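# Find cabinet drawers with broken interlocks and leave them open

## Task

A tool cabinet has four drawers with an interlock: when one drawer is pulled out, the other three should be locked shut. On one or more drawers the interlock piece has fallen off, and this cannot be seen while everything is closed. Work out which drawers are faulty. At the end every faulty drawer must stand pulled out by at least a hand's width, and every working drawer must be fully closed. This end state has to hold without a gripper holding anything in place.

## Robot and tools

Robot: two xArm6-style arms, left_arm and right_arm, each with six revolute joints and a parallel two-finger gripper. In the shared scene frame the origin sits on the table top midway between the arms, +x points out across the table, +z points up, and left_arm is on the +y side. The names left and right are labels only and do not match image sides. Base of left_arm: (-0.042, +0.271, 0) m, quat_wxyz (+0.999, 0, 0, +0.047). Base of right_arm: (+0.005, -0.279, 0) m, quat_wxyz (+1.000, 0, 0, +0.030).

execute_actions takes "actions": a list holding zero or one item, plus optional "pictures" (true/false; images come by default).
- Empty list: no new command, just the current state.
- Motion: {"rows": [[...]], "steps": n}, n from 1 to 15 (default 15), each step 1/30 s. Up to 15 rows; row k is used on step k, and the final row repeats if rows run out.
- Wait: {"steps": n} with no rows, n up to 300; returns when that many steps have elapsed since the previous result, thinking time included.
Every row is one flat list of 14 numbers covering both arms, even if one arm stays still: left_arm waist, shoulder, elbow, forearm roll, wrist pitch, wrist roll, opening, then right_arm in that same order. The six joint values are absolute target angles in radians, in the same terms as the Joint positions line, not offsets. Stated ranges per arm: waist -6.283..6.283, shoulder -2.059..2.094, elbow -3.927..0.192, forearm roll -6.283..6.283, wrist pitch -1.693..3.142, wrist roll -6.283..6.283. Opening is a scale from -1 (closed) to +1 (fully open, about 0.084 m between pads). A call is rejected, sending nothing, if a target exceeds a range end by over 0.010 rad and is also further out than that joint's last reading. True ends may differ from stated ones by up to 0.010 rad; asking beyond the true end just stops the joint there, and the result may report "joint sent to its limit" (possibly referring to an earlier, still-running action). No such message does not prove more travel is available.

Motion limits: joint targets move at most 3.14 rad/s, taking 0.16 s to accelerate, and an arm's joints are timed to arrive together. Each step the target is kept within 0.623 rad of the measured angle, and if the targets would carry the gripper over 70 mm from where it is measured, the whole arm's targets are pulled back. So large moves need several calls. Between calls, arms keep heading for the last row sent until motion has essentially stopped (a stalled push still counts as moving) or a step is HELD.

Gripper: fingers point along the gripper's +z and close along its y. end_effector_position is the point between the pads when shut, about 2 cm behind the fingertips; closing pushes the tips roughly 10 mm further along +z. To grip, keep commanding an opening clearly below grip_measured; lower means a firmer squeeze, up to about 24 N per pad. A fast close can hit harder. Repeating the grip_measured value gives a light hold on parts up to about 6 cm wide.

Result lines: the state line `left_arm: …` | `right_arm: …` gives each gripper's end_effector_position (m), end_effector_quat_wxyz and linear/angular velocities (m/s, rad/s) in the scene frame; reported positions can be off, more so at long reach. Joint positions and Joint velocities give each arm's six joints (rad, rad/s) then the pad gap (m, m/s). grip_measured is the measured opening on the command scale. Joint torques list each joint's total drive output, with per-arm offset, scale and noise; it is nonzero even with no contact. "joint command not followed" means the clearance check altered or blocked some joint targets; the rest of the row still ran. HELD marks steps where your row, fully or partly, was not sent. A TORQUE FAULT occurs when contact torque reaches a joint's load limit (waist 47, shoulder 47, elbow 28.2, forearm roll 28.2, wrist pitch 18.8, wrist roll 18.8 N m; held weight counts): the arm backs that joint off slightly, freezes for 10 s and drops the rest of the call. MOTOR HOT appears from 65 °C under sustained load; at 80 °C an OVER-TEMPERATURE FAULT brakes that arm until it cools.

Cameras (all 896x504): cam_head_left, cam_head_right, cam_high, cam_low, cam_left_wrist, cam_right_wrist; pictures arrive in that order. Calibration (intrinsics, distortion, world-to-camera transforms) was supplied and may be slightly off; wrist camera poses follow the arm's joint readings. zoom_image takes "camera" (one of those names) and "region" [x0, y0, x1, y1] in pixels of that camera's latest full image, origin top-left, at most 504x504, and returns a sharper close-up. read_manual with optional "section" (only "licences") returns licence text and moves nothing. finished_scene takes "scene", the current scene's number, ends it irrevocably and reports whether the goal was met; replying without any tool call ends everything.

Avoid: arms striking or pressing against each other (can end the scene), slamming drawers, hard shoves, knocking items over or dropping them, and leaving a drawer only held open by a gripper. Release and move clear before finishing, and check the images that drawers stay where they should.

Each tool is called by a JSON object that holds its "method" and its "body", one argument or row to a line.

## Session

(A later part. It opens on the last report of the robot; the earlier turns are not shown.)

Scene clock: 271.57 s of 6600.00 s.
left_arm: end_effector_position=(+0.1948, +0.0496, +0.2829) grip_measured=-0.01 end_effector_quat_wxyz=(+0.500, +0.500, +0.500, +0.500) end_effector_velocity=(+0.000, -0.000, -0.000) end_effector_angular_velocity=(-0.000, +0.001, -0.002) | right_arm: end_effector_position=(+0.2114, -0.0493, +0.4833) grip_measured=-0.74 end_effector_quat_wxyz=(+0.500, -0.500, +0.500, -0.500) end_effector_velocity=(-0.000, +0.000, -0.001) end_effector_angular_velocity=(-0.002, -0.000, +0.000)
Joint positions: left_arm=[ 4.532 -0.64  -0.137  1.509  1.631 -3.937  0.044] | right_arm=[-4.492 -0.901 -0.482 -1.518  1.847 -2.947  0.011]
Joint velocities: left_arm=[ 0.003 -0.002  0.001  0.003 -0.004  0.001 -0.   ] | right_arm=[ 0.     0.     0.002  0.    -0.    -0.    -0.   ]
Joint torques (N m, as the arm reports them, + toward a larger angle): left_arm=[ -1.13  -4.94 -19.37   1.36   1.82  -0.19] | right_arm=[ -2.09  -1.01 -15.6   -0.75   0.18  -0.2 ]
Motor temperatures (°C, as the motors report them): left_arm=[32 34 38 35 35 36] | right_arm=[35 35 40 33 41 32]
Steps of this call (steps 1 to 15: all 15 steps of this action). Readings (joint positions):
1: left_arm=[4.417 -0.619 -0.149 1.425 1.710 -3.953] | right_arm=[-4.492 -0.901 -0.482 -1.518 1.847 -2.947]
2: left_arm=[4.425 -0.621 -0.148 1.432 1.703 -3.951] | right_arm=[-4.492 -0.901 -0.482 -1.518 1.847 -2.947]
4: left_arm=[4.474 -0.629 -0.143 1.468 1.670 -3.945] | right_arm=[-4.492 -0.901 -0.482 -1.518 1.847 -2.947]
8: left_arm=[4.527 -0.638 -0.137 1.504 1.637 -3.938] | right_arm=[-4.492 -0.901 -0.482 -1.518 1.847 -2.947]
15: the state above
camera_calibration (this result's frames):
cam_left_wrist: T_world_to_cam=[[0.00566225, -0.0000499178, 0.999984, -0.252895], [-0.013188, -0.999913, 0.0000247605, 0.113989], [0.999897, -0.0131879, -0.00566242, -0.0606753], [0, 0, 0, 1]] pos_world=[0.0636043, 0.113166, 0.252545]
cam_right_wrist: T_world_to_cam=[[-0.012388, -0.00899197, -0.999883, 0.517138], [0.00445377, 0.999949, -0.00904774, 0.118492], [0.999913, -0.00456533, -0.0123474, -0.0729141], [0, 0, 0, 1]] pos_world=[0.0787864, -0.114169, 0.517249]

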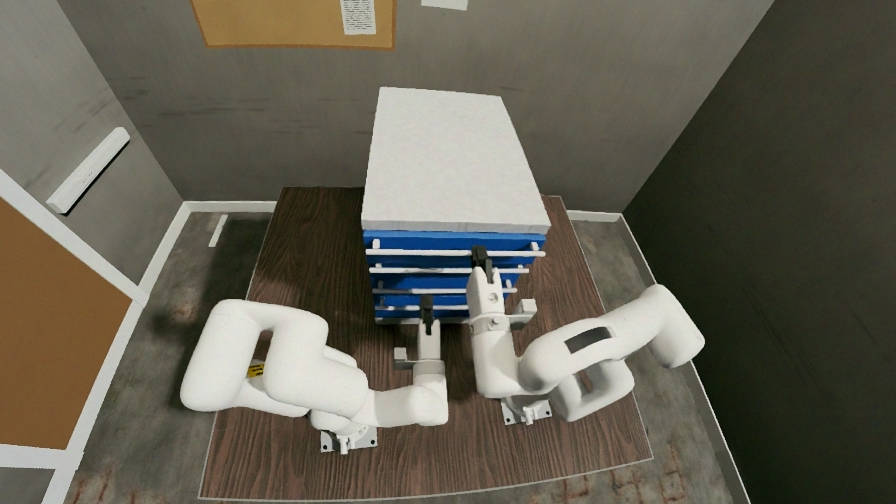

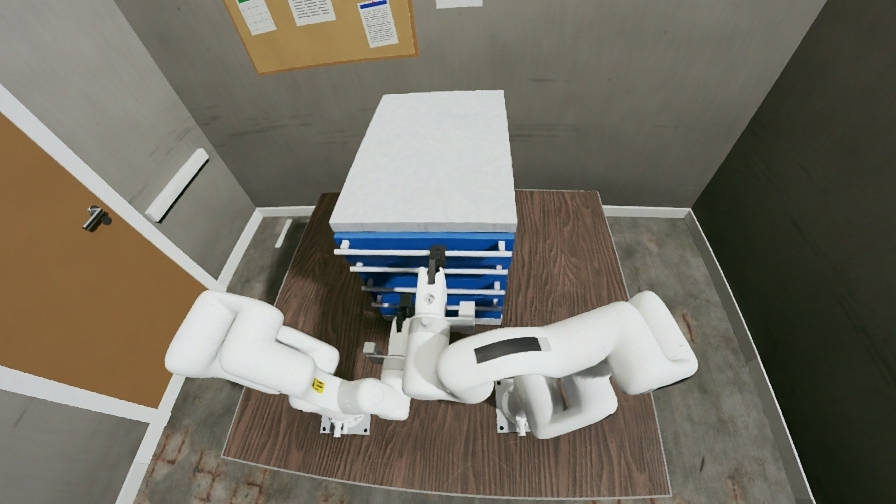

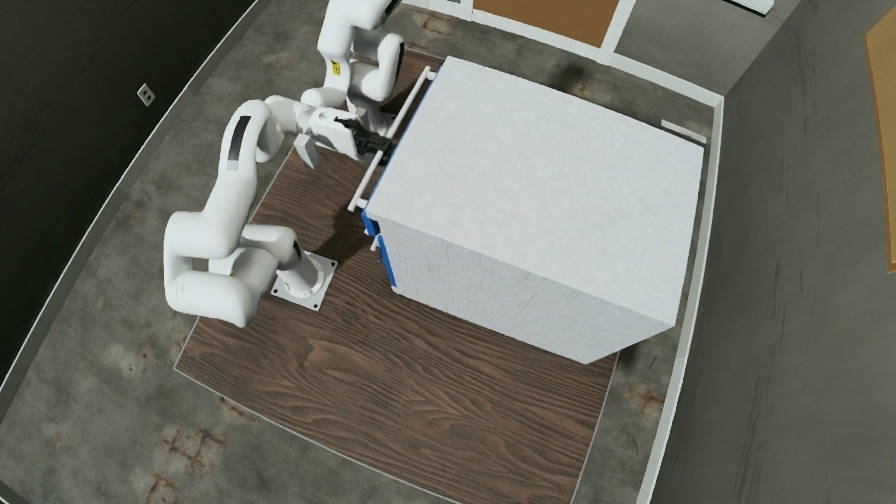

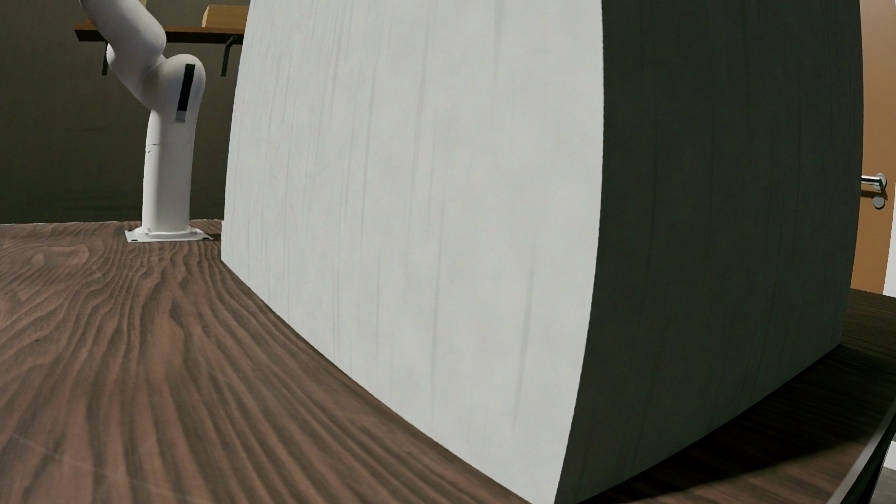

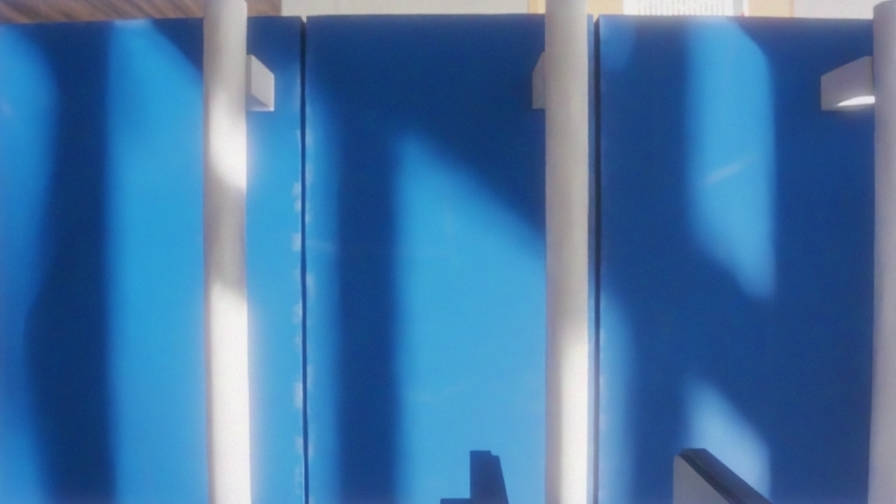

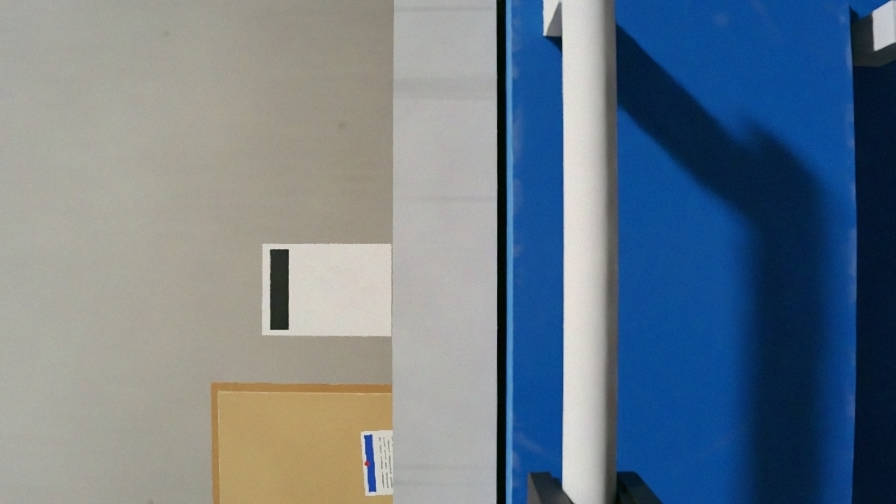

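{"method": "execute_actions", "body": {
  "actions": [
    {"rows": [[4.6512,-0.6435,-0.1342,1.5942,1.5478,-3.9347,0.0,-4.4916,-0.9011,-0.4824,-1.5175,1.8466,-2.947,-1],[4.6512,-0.6435,-0.1342,1.5942,1.5478,-3.9347,0.0,-4.4916,-0.9011,-0.4824,-1.5175,1.8466,-2.947,-1],[4.6512,-0.6435,-0.1342,1.5942,1.5478,-3.9347,0.0,-4.4916,-0.9011,-0.4824,-1.5175,1.8466,-2.947,-1],[4.6512,-0.6435,-0.1342,1.5942,1.5478,-3.9347,0.0,-4.4916,-0.9011,-0.4824,-1.5175,1.8466,-2.947,-1],[4.6512,-0.6435,-0.1342,1.5942,1.5478,-3.9347,0.0,-4.4916,-0.9011,-0.4824,-1.5175,1.8466,-2.947,-1],[4.7689,-0.6321,-0.1427,1.6788,1.4657,-3.9431,-0.3,-4.4916,-0.9011,-0.4824,-1.5175,1.8466,-2.947,-1]], "steps": 15}
  ],
  "pictures": false
}}

{"method": "execute_actions", "body": {
  "actions": [
    {"steps": 6}
  ]
}}

Scene clock: 274.27 s of 6600.00 s.
left_arm: end_effector_position=(+0.2345, +0.0497, +0.2830) grip_measured=-0.31 end_effector_quat_wxyz=(+0.500, +0.500, +0.500, +0.500) end_effector_velocity=(+0.004, -0.004, -0.001) end_effector_angular_velocity=(+0.001, +0.004, -0.015) | right_arm: end_effector_position=(+0.2114, -0.0493, +0.4833) grip_measured=-0.74 end_effector_quat_wxyz=(+0.500, -0.500, +0.500, -0.500) end_effector_velocity=(+0.000, -0.000, +0.000) end_effector_angular_velocity=(+0.002, +0.001, -0.000)
Joint positions: left_arm=[ 4.766 -0.632 -0.142  1.677  1.468 -3.943  0.03 ] | right_arm=[-4.492 -0.901 -0.482 -1.518  1.847 -2.947  0.011]
Joint velocities: left_arm=[ 0.028  0.004 -0.004  0.028 -0.033 -0.002 -0.002] | right_arm=[ 0.     0.    -0.001  0.     0.     0.001 -0.   ]
Joint torques (N m, as the arm reports them, + toward a larger angle): left_arm=[ -2.03  -5.71 -19.76   0.7    1.96  -0.21] | right_arm=[ -1.84  -0.96 -15.35  -0.6    0.21  -0.21]
Motor temperatures (°C, as the motors report them): left_arm=[32 34 38 35 35 36] | right_arm=[35 35 40 33 41 32]
Steps of this call (steps 1 to 15: the robot went on to your last target; steps 16 to 66: nothing new was sent; steps 67 to 81: all 15 steps of this action). Readings (joint positions):
67: left_arm=[4.533 -0.640 -0.137 1.510 1.631 -3.937] | right_arm=[-4.492 -0.901 -0.482 -1.518 1.847 -2.947]
68: left_arm=[4.541 -0.640 -0.137 1.516 1.623 -3.937] | right_arm=[-4.492 -0.901 -0.482 -1.518 1.847 -2.947]
70: left_arm=[4.591 -0.642 -0.136 1.552 1.589 -3.936] | right_arm=[-4.492 -0.901 -0.482 -1.518 1.847 -2.947]
74: left_arm=[4.678 -0.640 -0.137 1.614 1.528 -3.938] | right_arm=[-4.492 -0.901 -0.482 -1.518 1.847 -2.947]
81: the state above

Scene clock: 274.47 s of 6600.00 s.
left_arm: end_effector_position=(+0.2348, +0.0495, +0.2830) grip_measured=-0.32 end_effector_quat_wxyz=(+0.500, +0.500, +0.500, +0.500) end_effector_velocity=(+0.001, +0.000, +0.001) end_effector_angular_velocity=(-0.000, -0.002, +0.001) | right_arm: end_effector_position=(+0.2114, -0.0493, +0.4833) grip_measured=-0.74 end_effector_quat_wxyz=(+0.500, -0.500, +0.500, -0.500) end_effector_velocity=(-0.000, +0.000, +0.001) end_effector_angular_velocity=(+0.001, +0.000, +0.001)
Joint positions: left_arm=[ 4.768 -0.632 -0.143  1.678  1.466 -3.943  0.03 ] | right_arm=[-4.492 -0.901 -0.482 -1.518  1.847 -2.947  0.011]
Joint velocities: left_arm=[ 0.004  0.    -0.001  0.003 -0.    -0.    -0.   ] | right_arm=[ 0.     0.    -0.002 -0.    -0.001 -0.    -0.   ]
Joint torques (N m, as the arm reports them, + toward a larger angle): left_arm=[ -1.    -5.75 -19.88   0.99   2.    -0.32] | right_arm=[ -2.06  -0.94 -15.28  -0.84   0.13  -0.18]
Motor temperatures (°C, as the motors report them): left_arm=[32 34 38 35 35 36] | right_arm=[35 35 40 33 41 32]
Steps of this call (steps 1 to 6: the robot went on to your last target). Readings (joint positions):
1: left_arm=[4.767 -0.632 -0.143 1.677 1.467 -3.943] | right_arm=[-4.492 -0.901 -0.482 -1.518 1.847 -2.947]
2: left_arm=[4.767 -0.632 -0.143 1.678 1.467 -3.943] | right_arm=[-4.492 -0.901 -0.482 -1.518 1.847 -2.947]
4: left_arm=[4.768 -0.632 -0.143 1.678 1.466 -3.943] | right_arm=[-4.492 -0.901 -0.482 -1.518 1.847 -2.947]
6: the state above
camera_calibration (this result's frames):
cam_left_wrist: T_world_to_cam=[[0.00567741, -0.0000995283, 0.999984, -0.253176], [-0.0133757, -0.999911, -0.0000235805, 0.114524], [0.999894, -0.0133753, -0.00567823, -0.100622], [0, 0, 0, 1]] pos_world=[0.10358, 0.113143, 0.252603]
cam_right_wrist: T_world_to_cam=[[-0.012406, -0.0090537, -0.999882, 0.517112], [0.00445417, 0.999949, -0.00910957, 0.118519], [0.999913, -0.00456666, -0.012365, -0.072905], [0, 0, 0, 1]] pos_world=[0.0787861, -0.114164, 0.51723]

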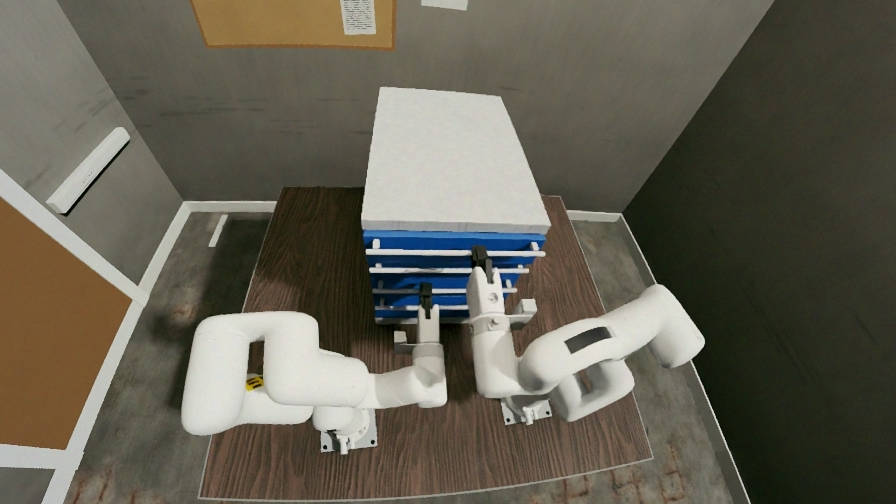

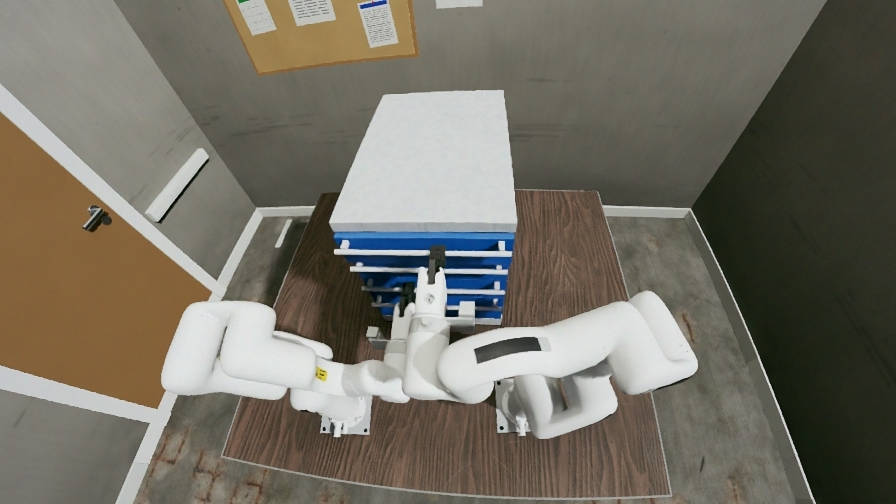

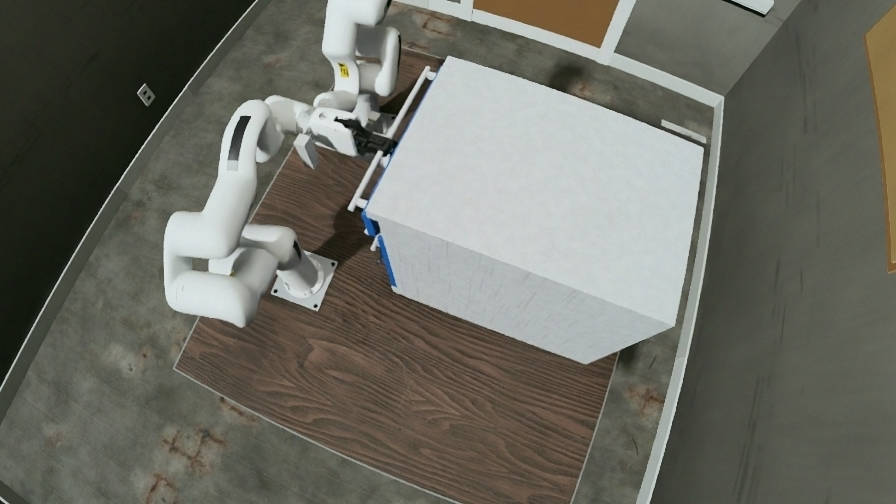

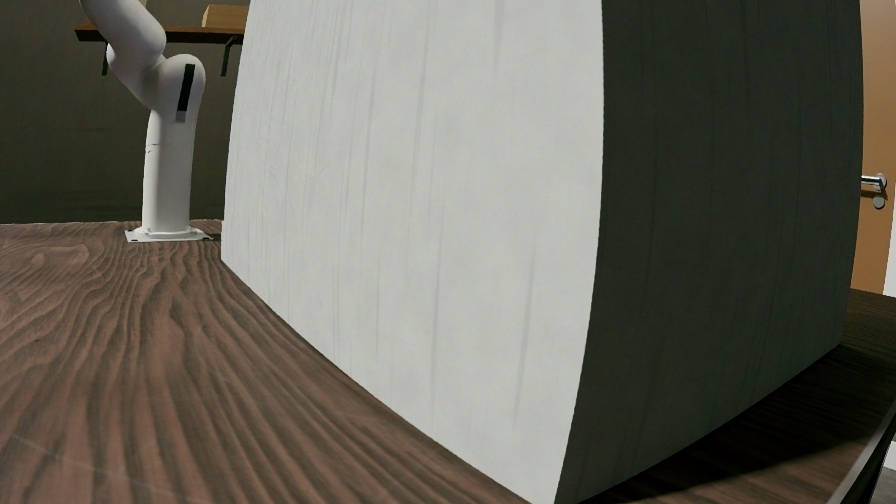

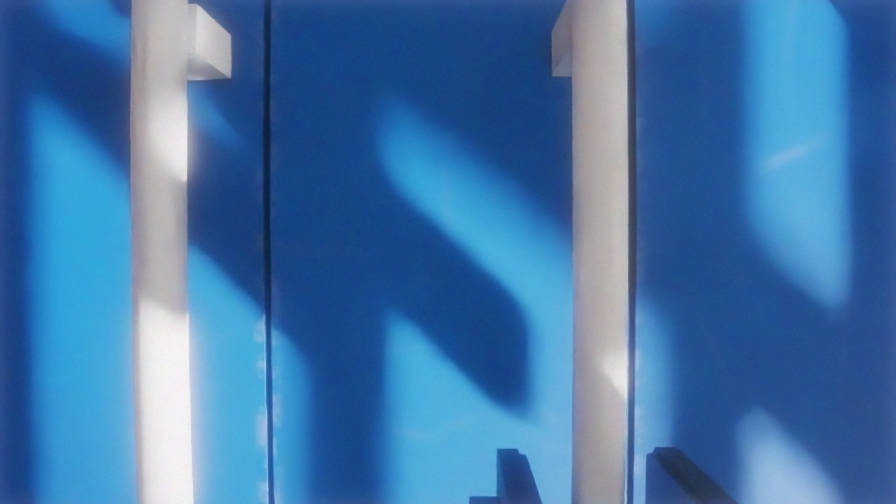

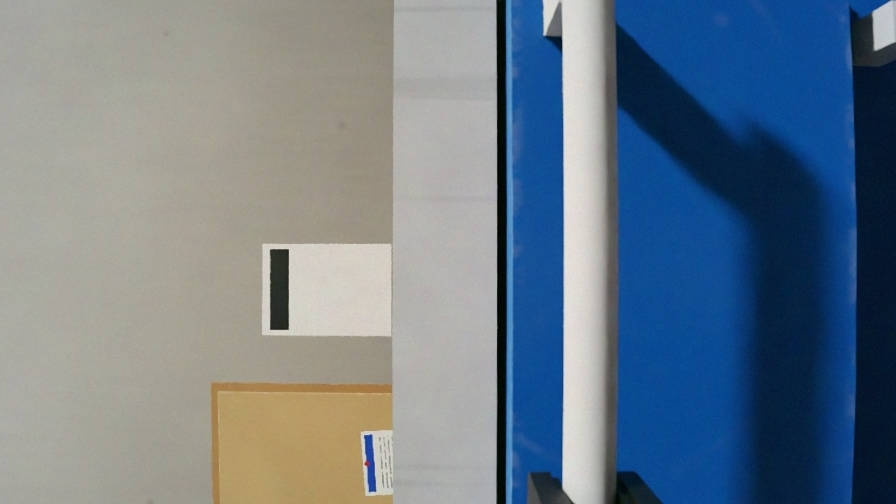

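Bar is in place. Close, then pull 6 cm gradually.

{"method": "execute_actions", "body": {
  "actions": [
    {"rows": [[4.7689,-0.6321,-0.1427,1.6788,1.4657,-3.9431,-1,-4.4916,-0.9011,-0.4824,-1.5175,1.8466,-2.947,-1]], "steps": 10}
  ],
  "pictures": false
}}

{"method": "execute_actions", "body": {
  "actions": [
    {"rows": [[4.7454,-0.6344,-0.1410,1.6619,1.4821,-3.9414,-1,-4.4916,-0.9011,-0.4824,-1.5175,1.8466,-2.947,-1],[4.7454,-0.6344,-0.1410,1.6619,1.4821,-3.9414,-1,-4.4916,-0.9011,-0.4824,-1.5175,1.8466,-2.947,-1],[4.7454,-0.6344,-0.1410,1.6619,1.4821,-3.9414,-1,-4.4916,-0.9011,-0.4824,-1.5175,1.8466,-2.947,-1],[4.7100,-0.6388,-0.1377,1.6365,1.5068,-3.9382,-1,-4.4916,-0.9011,-0.4824,-1.5175,1.8466,-2.947,-1],[4.7100,-0.6388,-0.1377,1.6365,1.5068,-3.9382,-1,-4.4916,-0.9011,-0.4824,-1.5175,1.8466,-2.947,-1],[4.7100,-0.6388,-0.1377,1.6365,1.5068,-3.9382,-1,-4.4916,-0.9011,-0.4824,-1.5175,1.8466,-2.947,-1],[4.7100,-0.6388,-0.1377,1.6365,1.5068,-3.9382,-1,-4.4916,-0.9011,-0.4824,-1.5175,1.8466,-2.947,-1],[4.6512,-0.6435,-0.1342,1.5942,1.5478,-3.9347,-1,-4.4916,-0.9011,-0.4824,-1.5175,1.8466,-2.947,-1]], "steps": 15}
  ],
  "pictures": false
}}

Scene clock: 278.80 s of 6600.00 s.
left_arm: end_effector_position=(+0.2349, +0.0496, +0.2832) grip_measured=-0.74 end_effector_quat_wxyz=(+0.500, +0.500, +0.500, +0.500) end_effector_velocity=(-0.000, -0.000, -0.001) end_effector_angular_velocity=(+0.002, +0.001, -0.001) | right_arm: end_effector_position=(+0.2114, -0.0493, +0.4833) grip_measured=-0.74 end_effector_quat_wxyz=(+0.500, -0.500, +0.500, -0.500) end_effector_velocity=(-0.000, +0.000, +0.000) end_effector_angular_velocity=(+0.001, -0.000, +0.001)
Joint positions: left_arm=[ 4.769 -0.632 -0.143  1.679  1.466 -3.943  0.011] | right_arm=[-4.492 -0.901 -0.482 -1.518  1.847 -2.947  0.011]
Joint velocities: left_arm=[-0.     0.002  0.001  0.    -0.001 -0.     0.   ] | right_arm=[ 0.  0. -0. -0. -0.  0. -0.]
Joint torques (N m, as the arm reports them, + toward a larger angle): left_arm=[ -0.84  -5.3  -19.31   1.08   1.52  -0.23] | right_arm=[ -2.53  -0.98 -15.27  -0.6   -0.01  -0.3 ]
Motor temperatures (°C, as the motors report them): left_arm=[32 34 39 35 35 36] | right_arm=[35 35 40 33 41 32]
Steps of this call (steps 1 to 15: the robot went on to your last target; steps 16 to 90: nothing new was sent; then 1.00 s passed at rest; steps 91 to 100: all 10 steps of this action). Readings (joint positions):
91: left_arm=[4.769 -0.632 -0.143 1.679 1.466 -3.943] | right_arm=[-4.492 -0.901 -0.482 -1.518 1.847 -2.947]
92: left_arm=[4.769 -0.632 -0.143 1.679 1.466 -3.943] | right_arm=[-4.492 -0.901 -0.482 -1.518 1.847 -2.947]
94: left_arm=[4.769 -0.632 -0.143 1.679 1.466 -3.943] | right_arm=[-4.492 -0.901 -0.482 -1.518 1.847 -2.947]
98: left_arm=[4.769 -0.632 -0.143 1.679 1.466 -3.943] | right_arm=[-4.492 -0.901 -0.482 -1.518 1.847 -2.947]
100: the state above

Scene clock: 279.30 s of 6600.00 s.
left_arm: end_effector_position=(+0.2155, +0.0496, +0.2830) grip_measured=-0.74 end_effector_quat_wxyz=(+0.500, +0.500, +0.500, +0.500) end_effector_velocity=(-0.008, +0.000, +0.001) end_effector_angular_velocity=(-0.001, +0.001, +0.002) | right_arm: end_effector_position=(+0.2114, -0.0493, +0.4833) grip_measured=-0.74 end_effector_quat_wxyz=(+0.500, -0.500, +0.500, -0.500) end_effector_velocity=(-0.000, +0.000, -0.000) end_effector_angular_velocity=(-0.001, -0.000, +0.000)
Joint positions: left_arm=[ 4.654 -0.643 -0.135  1.597  1.545 -3.935  0.011] | right_arm=[-4.492 -0.901 -0.482 -1.518  1.847 -2.947  0.011]
Joint velocities: left_arm=[-0.046 -0.003 -0.001 -0.035  0.034  0.003  0.   ] | right_arm=[ 0.    -0.     0.001 -0.     0.    -0.     0.   ]
Joint torques (N m, as the arm reports them, + toward a larger angle): left_arm=[ -1.45  -4.7  -18.65   1.15   1.15  -0.26] | right_arm=[ -2.57  -0.82 -15.27  -0.76   0.08  -0.24]
Motor temperatures (°C, as the motors report them): left_arm=[32 34 39 35 35 36] | right_arm=[35 35 40 33 41 32]
Steps of this call (steps 1 to 15: all 15 steps of this action). Readings (joint positions):
1: left_arm=[4.768 -0.632 -0.143 1.678 1.466 -3.943] | right_arm=[-4.492 -0.901 -0.482 -1.518 1.847 -2.947]
2: left_arm=[4.765 -0.632 -0.143 1.675 1.469 -3.943] | right_arm=[-4.492 -0.901 -0.482 -1.518 1.847 -2.947]
4: left_arm=[4.754 -0.633 -0.142 1.668 1.477 -3.942] | right_arm=[-4.492 -0.901 -0.482 -1.518 1.847 -2.947]
8: left_arm=[4.719 -0.638 -0.138 1.643 1.501 -3.939] | right_arm=[-4.492 -0.901 -0.482 -1.518 1.847 -2.947]
15: the state above

{"method": "execute_actions", "body": {
  "actions": [
    {"rows": [[4.5917,-0.6432,-0.1345,1.5518,1.5895,-3.9350,-1,-4.4916,-0.9011,-0.4824,-1.5175,1.8466,-2.947,-1],[4.5917,-0.6432,-0.1345,1.5518,1.5895,-3.9350,-1,-4.4916,-0.9011,-0.4824,-1.5175,1.8466,-2.947,-1],[4.5917,-0.6432,-0.1345,1.5518,1.5895,-3.9350,-1,-4.4916,-0.9011,-0.4824,-1.5175,1.8466,-2.947,-1],[4.5322,-0.6400,-0.1371,1.5093,1.6312,-3.9373,-1,-4.4916,-0.9011,-0.4824,-1.5175,1.8466,-2.947,-1],[4.5322,-0.6400,-0.1371,1.5093,1.6312,-3.9373,-1,-4.4916,-0.9011,-0.4824,-1.5175,1.8466,-2.947,-1],[4.5322,-0.6400,-0.1371,1.5093,1.6312,-3.9373,-1,-4.4916,-0.9011,-0.4824,-1.5175,1.8466,-2.947,-1],[4.4738,-0.6328,-0.1422,1.4671,1.6717,-3.9428,-1,-4.4916,-0.9011,-0.4824,-1.5175,1.8466,-2.947,-1],[4.4738,-0.6328,-0.1422,1.4671,1.6717,-3.9428,-1,-4.4916,-0.9011,-0.4824,-1.5175,1.8466,-2.947,-1],[4.4738,-0.6328,-0.1422,1.4671,1.6717,-3.9428,-1,-4.4916,-0.9011,-0.4824,-1.5175,1.8466,-2.947,-1],[4.4165,-0.6225,-0.1495,1.4252,1.7112,-3.9506,-1,-4.4916,-0.9011,-0.4824,-1.5175,1.8466,-2.947,-1]], "steps": 15}
  ],
  "pictures": false
}}

{"method": "execute_actions", "body": {
  "actions": [
    {"rows": [[4.4165,-0.6225,-0.1495,1.4252,1.7112,-3.9506,-1,-4.5163,-0.9056,-0.4797,-1.5225,1.8224,-2.9499,-1]], "steps": 15}
  ],
  "pictures": false
}}

Scene clock: 283.47 s of 6600.00 s.
left_arm: end_effector_position=(+0.1769, +0.0496, +0.2829) grip_measured=-0.74 end_effector_quat_wxyz=(+0.500, +0.500, +0.500, +0.500) end_effector_velocity=(-0.031, +0.001, +0.000) end_effector_angular_velocity=(+0.002, -0.001, -0.001) | right_arm: end_effector_position=(+0.2114, -0.0493, +0.4833) grip_measured=-0.74 end_effector_quat_wxyz=(+0.500, -0.500, +0.500, -0.500) end_effector_velocity=(-0.000, +0.000, -0.000) end_effector_angular_velocity=(+0.000, +0.000, +0.001)
Joint positions: left_arm=[ 4.427 -0.624 -0.148  1.433  1.704 -3.949  0.011] | right_arm=[-4.492 -0.901 -0.482 -1.518  1.847 -2.947  0.011]
Joint velocities: left_arm=[-0.174  0.03  -0.021 -0.127  0.119 -0.023 -0.   ] | right_arm=[ 0.     0.    -0.     0.    -0.001  0.    -0.   ]
Joint torques (N m, as the arm reports them, + toward a larger angle): left_arm=[  1.26  -4.8  -17.07   0.87   0.21  -0.19] | right_arm=[ -1.88  -0.96 -15.44  -0.83   0.11  -0.1 ]
Motor temperatures (°C, as the motors report them): left_arm=[32 34 39 35 35 36] | right_arm=[35 35 40 33 41 32]
Steps of this call (steps 1 to 15: the robot went on to your last target; steps 16 to 90: nothing new was sent; then 0.67 s passed at rest; steps 91 to 105: all 15 steps of this action). Readings (joint positions):
91: left_arm=[4.651 -0.643 -0.134 1.594 1.548 -3.935] | right_arm=[-4.492 -0.901 -0.482 -1.518 1.847 -2.947]
92: left_arm=[4.644 -0.643 -0.134 1.588 1.554 -3.935] | right_arm=[-4.492 -0.901 -0.482 -1.517 1.847 -2.947]
94: left_arm=[4.615 -0.643 -0.134 1.568 1.573 -3.935] | right_arm=[-4.492 -0.901 -0.482 -1.517 1.847 -2.947]
98: left_arm=[4.543 -0.640 -0.137 1.517 1.624 -3.937] | right_arm=[-4.492 -0.901 -0.482 -1.518 1.847 -2.947]
105: the state above

Scene clock: 283.97 s of 6600.00 s.
left_arm: end_effector_position=(+0.1750, +0.0497, +0.2829) grip_measured=-0.74 end_effector_quat_wxyz=(+0.500, +0.500, +0.500, +0.500) end_effector_velocity=(-0.000, +0.000, +0.000) end_effector_angular_velocity=(-0.003, +0.001, -0.000) | right_arm: end_effector_position=(+0.2155, -0.0493, +0.4833) grip_measured=-0.74 end_effector_quat_wxyz=(+0.500, -0.500, +0.500, -0.500) end_effector_velocity=(+0.000, +0.000, +0.000) end_effector_angular_velocity=(+0.001, -0.000, +0.001)
Joint positions: left_arm=[ 4.417 -0.622 -0.149  1.425  1.711 -3.951  0.011] | right_arm=[-4.516 -0.906 -0.48  -1.523  1.823 -2.95   0.011]
Joint velocities: left_arm=[-0.001 -0.003  0.001 -0.001  0.001 -0.    -0.   ] | right_arm=[-0.001 -0.    -0.    -0.001 -0.002  0.    -0.   ]
Joint torques (N m, as the arm reports them, + toward a larger angle): left_arm=[ -2.17  -4.31 -17.43   0.58   1.3   -0.32] | right_arm=[ -2.53  -0.59 -15.13  -0.6   -0.25  -0.2 ]
Motor temperatures (°C, as the motors report them): left_arm=[32 34 39 35 35 36] | right_arm=[35 35 40 32 41 32]
Steps of this call (steps 1 to 15: all 15 steps of this action). Readings (joint positions):
1: left_arm=[4.423 -0.624 -0.148 1.430 1.707 -3.950] | right_arm=[-4.492 -0.901 -0.482 -1.518 1.846 -2.947]
2: left_arm=[4.421 -0.623 -0.149 1.428 1.708 -3.950] | right_arm=[-4.496 -0.902 -0.482 -1.518 1.842 -2.948]
4: left_arm=[4.418 -0.623 -0.149 1.427 1.710 -3.950] | right_arm=[-4.507 -0.904 -0.481 -1.521 1.832 -2.949]
8: left_arm=[4.417 -0.623 -0.149 1.426 1.711 -3.951] | right_arm=[-4.515 -0.905 -0.480 -1.522 1.824 -2.950]
15: the state above

{"method": "execute_actions", "body": {
  "actions": [
    {"rows": [[4.4165,-0.6225,-0.1495,1.4252,1.7112,-3.9506,-1,-4.5348,-0.9089,-0.4776,-1.5263,1.8043,-2.9520,-1]], "steps": 12}
  ],
  "pictures": false
}}

Scene clock: 285.80 s of 6600.00 s.
left_arm: end_effector_position=(+0.1749, +0.0497, +0.2830) grip_measured=-0.74 end_effector_quat_wxyz=(+0.500, +0.500, +0.500, +0.500) end_effector_velocity=(+0.000, +0.001, -0.000) end_effector_angular_velocity=(+0.002, -0.001, +0.001) | right_arm: end_effector_position=(+0.2185, -0.0492, +0.4832) grip_measured=-0.74 end_effector_quat_wxyz=(+0.500, -0.500, +0.500, -0.500) end_effector_velocity=(+0.000, +0.000, +0.001) end_effector_angular_velocity=(+0.001, +0.000, +0.000)
Joint positions: left_arm=[ 4.417 -0.622 -0.149  1.425  1.711 -3.951  0.011] | right_arm=[-4.535 -0.909 -0.478 -1.526  1.805 -2.952  0.011]
Joint velocities: left_arm=[-0.     0.001  0.001 -0.     0.001  0.    -0.   ] | right_arm=[-0.002 -0.    -0.001 -0.    -0.002 -0.     0.   ]
Joint torques (N m, as the arm reports them, + toward a larger angle): left_arm=[ -1.96  -4.96 -17.93   0.6    1.48  -0.27] | right_arm=[ -2.64  -0.31 -14.78  -0.18  -0.43  -0.09]
Motor temperatures (°C, as the motors report them): left_arm=[32 34 39 35 35 36] | right_arm=[35 35 40 32 41 32]
Steps of this call (steps 1 to 15: the robot went on to your last target; steps 16 to 43: nothing new was sent; steps 44 to 55: all 12 steps of this action). Readings (joint positions):
44: left_arm=[4.417 -0.622 -0.149 1.425 1.711 -3.951] | right_arm=[-4.517 -0.906 -0.480 -1.523 1.822 -2.950]
45: left_arm=[4.417 -0.622 -0.149 1.425 1.711 -3.951] | right_arm=[-4.520 -0.906 -0.479 -1.523 1.819 -2.950]
47: left_arm=[4.417 -0.622 -0.149 1.425 1.711 -3.951] | right_arm=[-4.528 -0.908 -0.478 -1.525 1.811 -2.951]
51: left_arm=[4.417 -0.622 -0.149 1.425 1.711 -3.951] | right_arm=[-4.534 -0.909 -0.478 -1.526 1.805 -2.952]
55: the state above

No resistance. Continue 4 mm more.

{"method": "execute_actions", "body": {
  "actions": [
    {"rows": [[4.4165,-0.6225,-0.1495,1.4252,1.7112,-3.9506,-1,-4.5595,-0.9134,-0.4749,-1.5313,1.7801,-2.9549,-1]], "steps": 12}
  ],
  "pictures": false
}}

{"method": "execute_actions", "body": {
  "actions": [
    {"rows": [[4.4165,-0.6225,-0.1495,1.4252,1.7112,-3.9506,-1,-4.5842,-0.9178,-0.4721,-1.5363,1.7560,-2.9577,-1]], "steps": 12}
  ]
}}

Scene clock: 287.70 s of 6600.00 s.
left_arm: end_effector_position=(+0.1749, +0.0497, +0.2830) grip_measured=-0.74 end_effector_quat_wxyz=(+0.500, +0.500, +0.500, +0.500) end_effector_velocity=(+0.000, -0.000, -0.000) end_effector_angular_velocity=(-0.000, +0.001, -0.000) | right_arm: end_effector_position=(+0.2225, -0.0492, +0.4831) grip_measured=-0.74 end_effector_quat_wxyz=(+0.500, -0.500, +0.500, -0.500) end_effector_velocity=(+0.001, -0.000, -0.000) end_effector_angular_velocity=(-0.002, -0.000, -0.001)
Joint positions: left_arm=[ 4.417 -0.622 -0.149  1.425  1.711 -3.951  0.011] | right_arm=[-4.559 -0.913 -0.475 -1.531  1.78  -2.955  0.011]
Joint velocities: left_arm=[ 0.    -0.    -0.    -0.    -0.001  0.    -0.   ] | right_arm=[-0.004 -0.     0.001 -0.001 -0.003 -0.001 -0.   ]
Joint torques (N m, as the arm reports them, + toward a larger angle): left_arm=[ -1.98  -4.66 -18.03   1.06   1.34  -0.25] | right_arm=[ -3.52   0.32 -14.04   0.11  -0.49  -0.12]
Motor temperatures (°C, as the motors report them): left_arm=[32 34 39 35 35 36] | right_arm=[35 35 40 32 41 32]
Steps of this call (steps 1 to 15: the robot went on to your last target; steps 16 to 45: nothing new was sent; steps 46 to 57: all 12 steps of this action). Readings (joint positions):
46: left_arm=[4.417 -0.622 -0.149 1.425 1.711 -3.951] | right_arm=[-4.535 -0.909 -0.478 -1.526 1.804 -2.952]
47: left_arm=[4.417 -0.622 -0.149 1.425 1.711 -3.951] | right_arm=[-4.539 -0.910 -0.477 -1.527 1.799 -2.953]
49: left_arm=[4.417 -0.622 -0.149 1.425 1.711 -3.951] | right_arm=[-4.551 -0.912 -0.476 -1.530 1.789 -2.954]
53: left_arm=[4.417 -0.622 -0.149 1.425 1.711 -3.951] | right_arm=[-4.558 -0.913 -0.475 -1.531 1.781 -2.955]
57: the state above

Scene clock: 288.10 s of 6600.00 s.
left_arm: end_effector_position=(+0.1749, +0.0497, +0.2830) grip_measured=-0.74 end_effector_quat_wxyz=(+0.500, +0.500, +0.500, +0.500) end_effector_velocity=(-0.000, -0.001, +0.000) end_effector_angular_velocity=(+0.000, +0.000, -0.001) | right_arm: end_effector_position=(+0.2265, -0.0493, +0.4831) grip_measured=-0.74 end_effector_quat_wxyz=(+0.500, -0.500, +0.500, -0.500) end_effector_velocity=(+0.000, -0.000, -0.000) end_effector_angular_velocity=(+0.000, +0.000, +0.000)
Joint positions: left_arm=[ 4.417 -0.622 -0.149  1.425  1.711 -3.951  0.011] | right_arm=[-4.584 -0.918 -0.472 -1.536  1.756 -2.958  0.011]
Joint velocities: left_arm=[-0.001  0.001 -0.001  0.    -0.     0.    -0.   ] | right_arm=[-0.002 -0.001  0.    -0.    -0.002 -0.    -0.   ]
Joint torques (N m, as the arm reports them, + toward a larger angle): left_arm=[ -2.07  -4.72 -18.17   0.85   1.56  -0.33] | right_arm=[ -3.19  -0.24 -13.8    0.5    0.09  -0.05]
Motor temperatures (°C, as the motors report them): left_arm=[32 34 39 35 35 36] | right_arm=[35 35 40 32 41 32]
Steps of this call (steps 1 to 12: all 12 steps of this action). Readings (joint positions):
1: left_arm=[4.417 -0.622 -0.149 1.425 1.711 -3.951] | right_arm=[-4.560 -0.913 -0.475 -1.531 1.780 -2.955]
2: left_arm=[4.417 -0.622 -0.149 1.425 1.711 -3.951] | right_arm=[-4.564 -0.914 -0.474 -1.532 1.775 -2.956]
4: left_arm=[4.417 -0.622 -0.149 1.425 1.711 -3.951] | right_arm=[-4.575 -0.916 -0.473 -1.535 1.765 -2.957]
8: left_arm=[4.417 -0.622 -0.149 1.425 1.711 -3.951] | right_arm=[-4.583 -0.917 -0.472 -1.536 1.757 -2.958]
12: the state above
camera_calibration (this result's frames):
cam_left_wrist: T_world_to_cam=[[0.00552406, 0.0000349006, 0.999985, -0.252836], [-0.0128701, -0.999917, 0.000105995, 0.11374], [0.999902, -0.0128705, -0.00552315, -0.0408705], [0, 0, 0, 1]] pos_world=[0.043727, 0.113213, 0.252594]
cam_right_wrist: T_world_to_cam=[[-0.0128612, -0.00907491, -0.999876, 0.517183], [0.0041654, 0.99995, -0.00912916, 0.118463], [0.999909, -0.00428229, -0.0128227, -0.0877906], [0, 0, 0, 1]] pos_world=[0.0939407, -0.114139, 0.517074]

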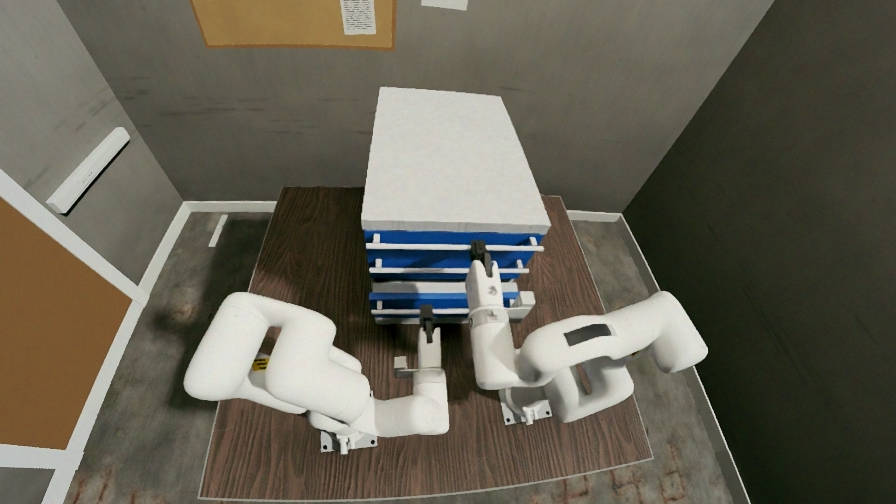

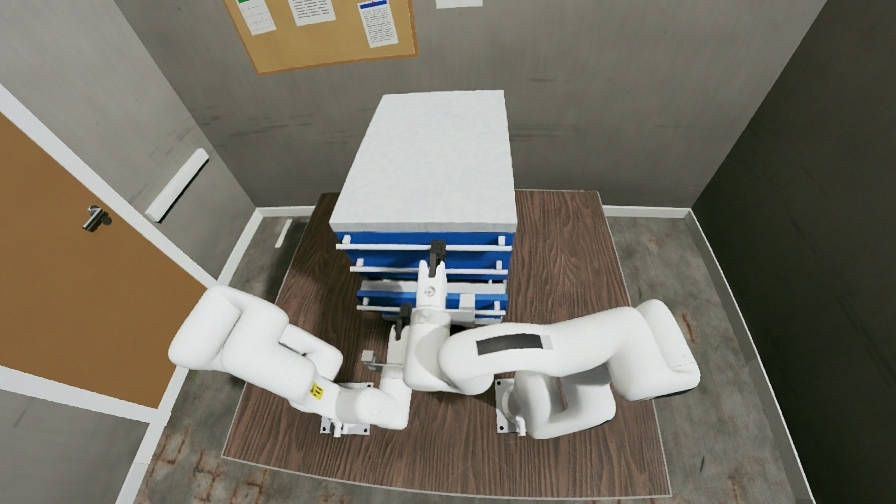

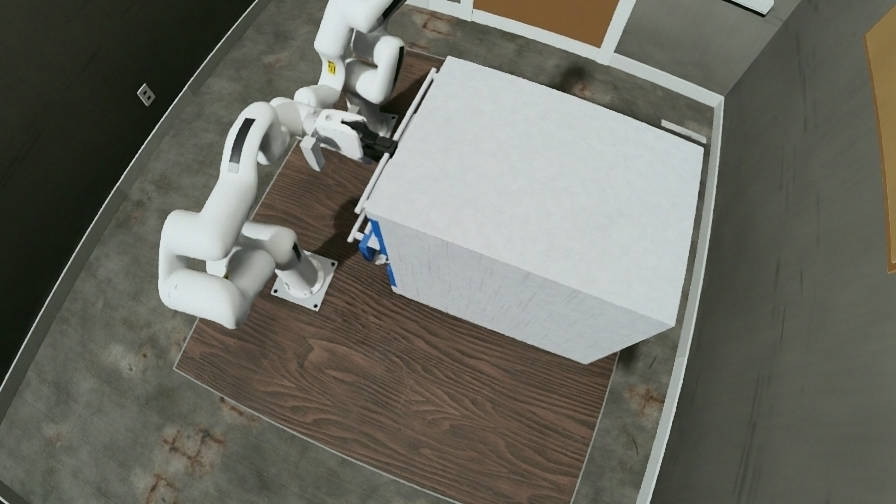

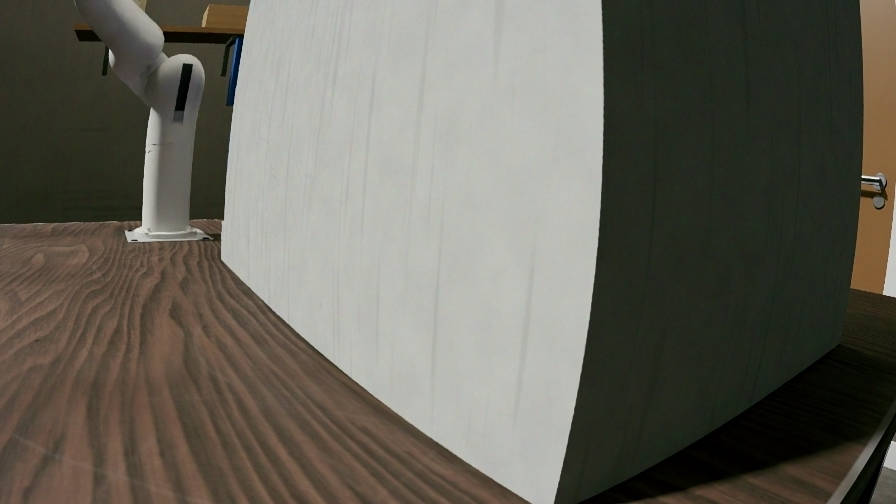

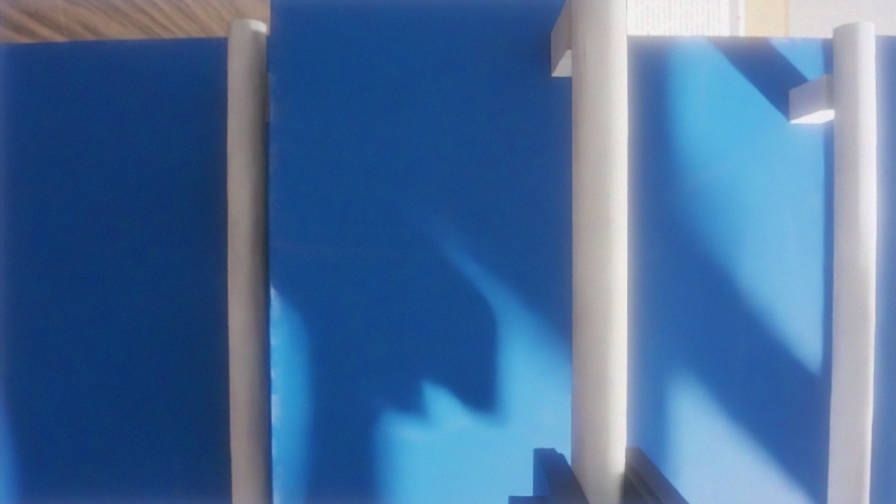

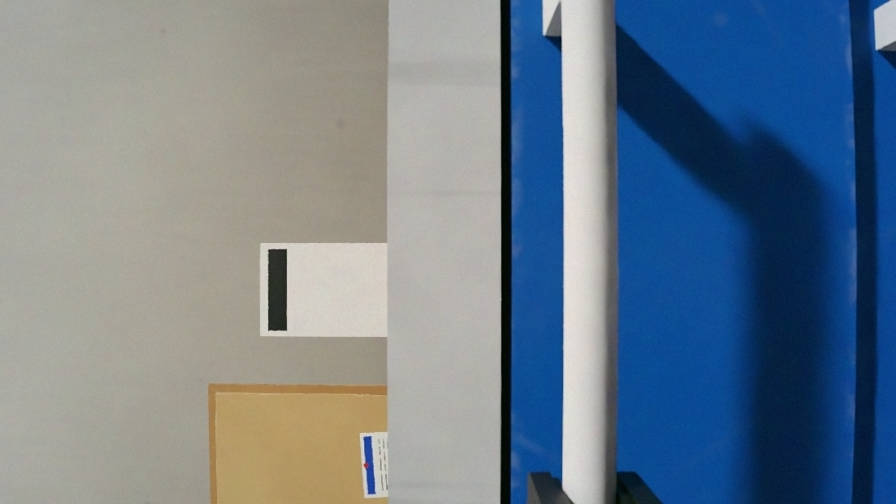

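{"method": "execute_actions", "body": {
  "actions": [
    {"rows": [[4.3613,-0.6090,-0.1593,1.3838,1.7485,-3.9608,-1,-4.6030,-0.9212,-0.4700,-1.5400,1.7378,-2.9599,-1],[4.3613,-0.6090,-0.1593,1.3838,1.7485,-3.9608,-1,-4.6030,-0.9212,-0.4700,-1.5400,1.7378,-2.9599,-1],[4.3613,-0.6090,-0.1593,1.3838,1.7485,-3.9608,-1,-4.6030,-0.9212,-0.4700,-1.5400,1.7378,-2.9599,-1],[4.3077,-0.5930,-0.1711,1.3430,1.7839,-3.9729,-1,-4.6030,-0.9212,-0.4700,-1.5400,1.7378,-2.9599,-1],[4.3077,-0.5930,-0.1711,1.3430,1.7839,-3.9729,-1,-4.6030,-0.9212,-0.4700,-1.5400,1.7378,-2.9599,-1],[4.3077,-0.5930,-0.1711,1.3430,1.7839,-3.9729,-1,-4.6030,-0.9212,-0.4700,-1.5400,1.7378,-2.9599,-1],[4.2569,-0.5745,-0.1850,1.3031,1.8168,-3.9866,-1,-4.6030,-0.9212,-0.4700,-1.5400,1.7378,-2.9599,-1],[4.2569,-0.5745,-0.1850,1.3031,1.8168,-3.9866,-1,-4.6030,-0.9212,-0.4700,-1.5400,1.7378,-2.9599,-1],[4.2569,-0.5745,-0.1850,1.3031,1.8168,-3.9866,-1,-4.6213,-0.9245,-0.468,-1.5437,1.7197,-2.962,-1],[4.2084,-0.5539,-0.2005,1.2640,1.8473,-4.0014,-1,-4.6213,-0.9245,-0.468,-1.5437,1.7197,-2.962,-1],[4.2084,-0.5539,-0.2005,1.2640,1.8473,-4.0014,-1,-4.6213,-0.9245,-0.468,-1.5437,1.7197,-2.962,-1],[4.2084,-0.5539,-0.2005,1.2640,1.8473,-4.0014,-1,-4.6213,-0.9245,-0.468,-1.5437,1.7197,-2.962,-1],[4.1625,-0.5317,-0.2176,1.2260,1.8754,-4.0168,-1,-4.6213,-0.9245,-0.468,-1.5437,1.7197,-2.962,-1],[4.1625,-0.5317,-0.2176,1.2260,1.8754,-4.0168,-1,-4.6213,-0.9245,-0.468,-1.5437,1.7197,-2.962,-1],[4.1625,-0.5317,-0.2176,1.2260,1.8754,-4.0168,-1,-4.6213,-0.9245,-0.468,-1.5437,1.7197,-2.962,-1]], "steps": 15}
  ],
  "pictures": false
}}

{"method": "execute_actions", "body": {
  "actions": [
    {"rows": [[4.1190,-0.5081,-0.2360,1.1891,1.9011,-4.0327,-1,-4.6213,-0.9245,-0.468,-1.5437,1.7197,-2.962,-1],[4.1190,-0.5081,-0.2360,1.1891,1.9011,-4.0327,-1,-4.6213,-0.9245,-0.468,-1.5437,1.7197,-2.962,-1],[4.1190,-0.5081,-0.2360,1.1891,1.9011,-4.0327,-1,-4.6213,-0.9245,-0.468,-1.5437,1.7197,-2.962,-1],[4.1190,-0.5081,-0.2360,1.1891,1.9011,-4.0327,-1,-4.6213,-0.9245,-0.468,-1.5437,1.7197,-2.962,-1],[4.0586,-0.4708,-0.2662,1.1363,1.9357,-4.0568,-1,-4.6213,-0.9245,-0.468,-1.5437,1.7197,-2.962,-1]], "steps": 15}
  ],
  "pictures": false
}}

Scene clock: 300.17 s of 6600.00 s.
left_arm: end_effector_position=(+0.1334, +0.0496, +0.2830) grip_measured=-0.74 end_effector_quat_wxyz=(+0.500, +0.500, +0.500, +0.500) end_effector_velocity=(-0.103, -0.002, -0.000) end_effector_angular_velocity=(+0.005, +0.003, -0.007) | right_arm: end_effector_position=(+0.2319, -0.0495, +0.4830) grip_measured=-0.74 end_effector_quat_wxyz=(+0.500, -0.501, +0.500, -0.500) end_effector_velocity=(+0.002, +0.001, +0.000) end_effector_angular_velocity=(+0.003, +0.003, +0.007)
Joint positions: left_arm=[ 4.201 -0.55  -0.204  1.258  1.852 -4.004  0.011] | right_arm=[-4.618 -0.925 -0.468 -1.543  1.721 -2.962  0.011]
Joint velocities: left_arm=[-0.482  0.22  -0.17  -0.391  0.292 -0.149  0.   ] | right_arm=[-0.014 -0.008  0.002 -0.002 -0.021 -0.003  0.   ]
Joint torques (N m, as the arm reports them, + toward a larger angle): left_arm=[  0.85  -6.61 -17.55   1.5    0.73  -0.26] | right_arm=[ -9.11   0.36 -12.5    1.01   1.11  -0.17]
Motor temperatures (°C, as the motors report them): left_arm=[32 34 40 35 35 36] | right_arm=[35 35 39 32 41 32]
Steps of this call (steps 1 to 15: the robot went on to your last target; steps 16 to 90: nothing new was sent; then 8.57 s passed at rest; steps 91 to 105: all 15 steps of this action). Readings (joint positions):
91: left_arm=[4.416 -0.622 -0.150 1.425 1.712 -3.951] | right_arm=[-4.585 -0.918 -0.472 -1.536 1.755 -2.958]
92: left_arm=[4.409 -0.621 -0.151 1.419 1.717 -3.952] | right_arm=[-4.588 -0.919 -0.472 -1.537 1.752 -2.958]
94: left_arm=[4.383 -0.614 -0.156 1.400 1.734 -3.957] | right_arm=[-4.596 -0.920 -0.471 -1.539 1.744 -2.959]
98: left_arm=[4.317 -0.595 -0.169 1.350 1.778 -3.971] | right_arm=[-4.602 -0.921 -0.470 -1.540 1.738 -2.960]
105: the state above

Scene clock: 300.67 s of 6600.00 s.
left_arm: end_effector_position=(+0.1003, +0.0496, +0.2830) grip_measured=-0.74 end_effector_quat_wxyz=(+0.500, +0.500, +0.500, +0.500) end_effector_velocity=(-0.003, -0.000, -0.000) end_effector_angular_velocity=(-0.001, +0.001, -0.000) | right_arm: end_effector_position=(+0.2324, -0.0496, +0.4830) grip_measured=-0.74 end_effector_quat_wxyz=(+0.500, -0.500, +0.500, -0.500) end_effector_velocity=(+0.000, -0.001, +0.000) end_effector_angular_velocity=(-0.000, -0.001, -0.003)
Joint positions: left_arm=[ 4.06  -0.472 -0.265  1.137  1.935 -4.056  0.011] | right_arm=[-4.621 -0.924 -0.468 -1.544  1.719 -2.962  0.011]
Joint velocities: left_arm=[-0.01   0.007 -0.006 -0.01   0.004 -0.005 -0.   ] | right_arm=[-0.002  0.     0.    -0.     0.002  0.     0.   ]
Joint torques (N m, as the arm reports them, + toward a larger angle): left_arm=[ -2.3   -6.72 -17.68   1.15   0.63  -0.33] | right_arm=[-11.93  -0.02 -12.21   1.02   1.89  -0.2 ]
Motor temperatures (°C, as the motors report them): left_arm=[32 34 40 35 35 36] | right_arm=[35 35 39 32 41 32]
Steps of this call (steps 1 to 15: all 15 steps of this action). Readings (joint positions):
1: left_arm=[4.187 -0.543 -0.209 1.246 1.861 -4.009] | right_arm=[-4.618 -0.925 -0.468 -1.543 1.721 -2.962]
2: left_arm=[4.172 -0.535 -0.215 1.233 1.870 -4.014] | right_arm=[-4.618 -0.925 -0.468 -1.543 1.720 -2.962]
4: left_arm=[4.142 -0.520 -0.226 1.209 1.887 -4.024] | right_arm=[-4.619 -0.925 -0.468 -1.543 1.720 -2.962]
8: left_arm=[4.087 -0.488 -0.252 1.161 1.920 -4.046] | right_arm=[-4.620 -0.925 -0.468 -1.544 1.719 -2.962]
15: the state above

{"method": "execute_actions", "body": {
  "actions": [
    {"rows": [[4.0586,-0.4708,-0.2662,1.1363,1.9357,-4.0568,0.0,-4.6140,-0.9232,-0.4688,-1.5422,1.7269,-2.9611,-1]], "steps": 12}
  ],
  "pictures": false
}}

Scene clock: 302.27 s of 6600.00 s.
left_arm: end_effector_position=(+0.0999, +0.0495, +0.2830) grip_measured=-0.02 end_effector_quat_wxyz=(+0.500, +0.500, +0.500, +0.500) end_effector_velocity=(+0.001, +0.001, +0.001) end_effector_angular_velocity=(-0.001, -0.002, +0.004) | right_arm: end_effector_position=(+0.2317, -0.0500, +0.4829) grip_measured=-0.74 end_effector_quat_wxyz=(+0.499, -0.500, +0.500, -0.501) end_effector_velocity=(-0.001, -0.000, -0.000) end_effector_angular_velocity=(-0.000, -0.001, -0.000)
Joint positions: left_arm=[ 4.058 -0.471 -0.266  1.136  1.935 -4.057  0.043] | right_arm=[-4.615 -0.923 -0.469 -1.542  1.727 -2.961  0.011]
Joint velocities: left_arm=[ 0.002 -0.    -0.001 -0.     0.004  0.     0.003] | right_arm=[ 0.004 -0.001  0.001 -0.     0.004 -0.    -0.   ]
Joint torques (N m, as the arm reports them, + toward a larger angle): left_arm=[ -0.86  -7.06 -17.19   1.35   2.15  -0.14] | right_arm=[ -6.28  -1.93 -12.02   1.97   3.45  -0.33]
Motor temperatures (°C, as the motors report them): left_arm=[32 34 40 35 35 36] | right_arm=[35 35 39 32 41 32]
Steps of this call (steps 1 to 15: the robot went on to your last target; steps 16 to 36: nothing new was sent; steps 37 to 48: all 12 steps of this action). Readings (joint positions):
37: left_arm=[4.059 -0.471 -0.266 1.136 1.936 -4.057] | right_arm=[-4.621 -0.924 -0.468 -1.544 1.720 -2.962]
38: left_arm=[4.058 -0.471 -0.266 1.136 1.935 -4.057] | right_arm=[-4.620 -0.924 -0.468 -1.543 1.721 -2.962]
40: left_arm=[4.058 -0.471 -0.267 1.136 1.934 -4.057] | right_arm=[-4.618 -0.923 -0.469 -1.543 1.724 -2.961]
44: left_arm=[4.058 -0.471 -0.266 1.136 1.935 -4.057] | right_arm=[-4.616 -0.923 -0.469 -1.543 1.726 -2.961]
48: the state above


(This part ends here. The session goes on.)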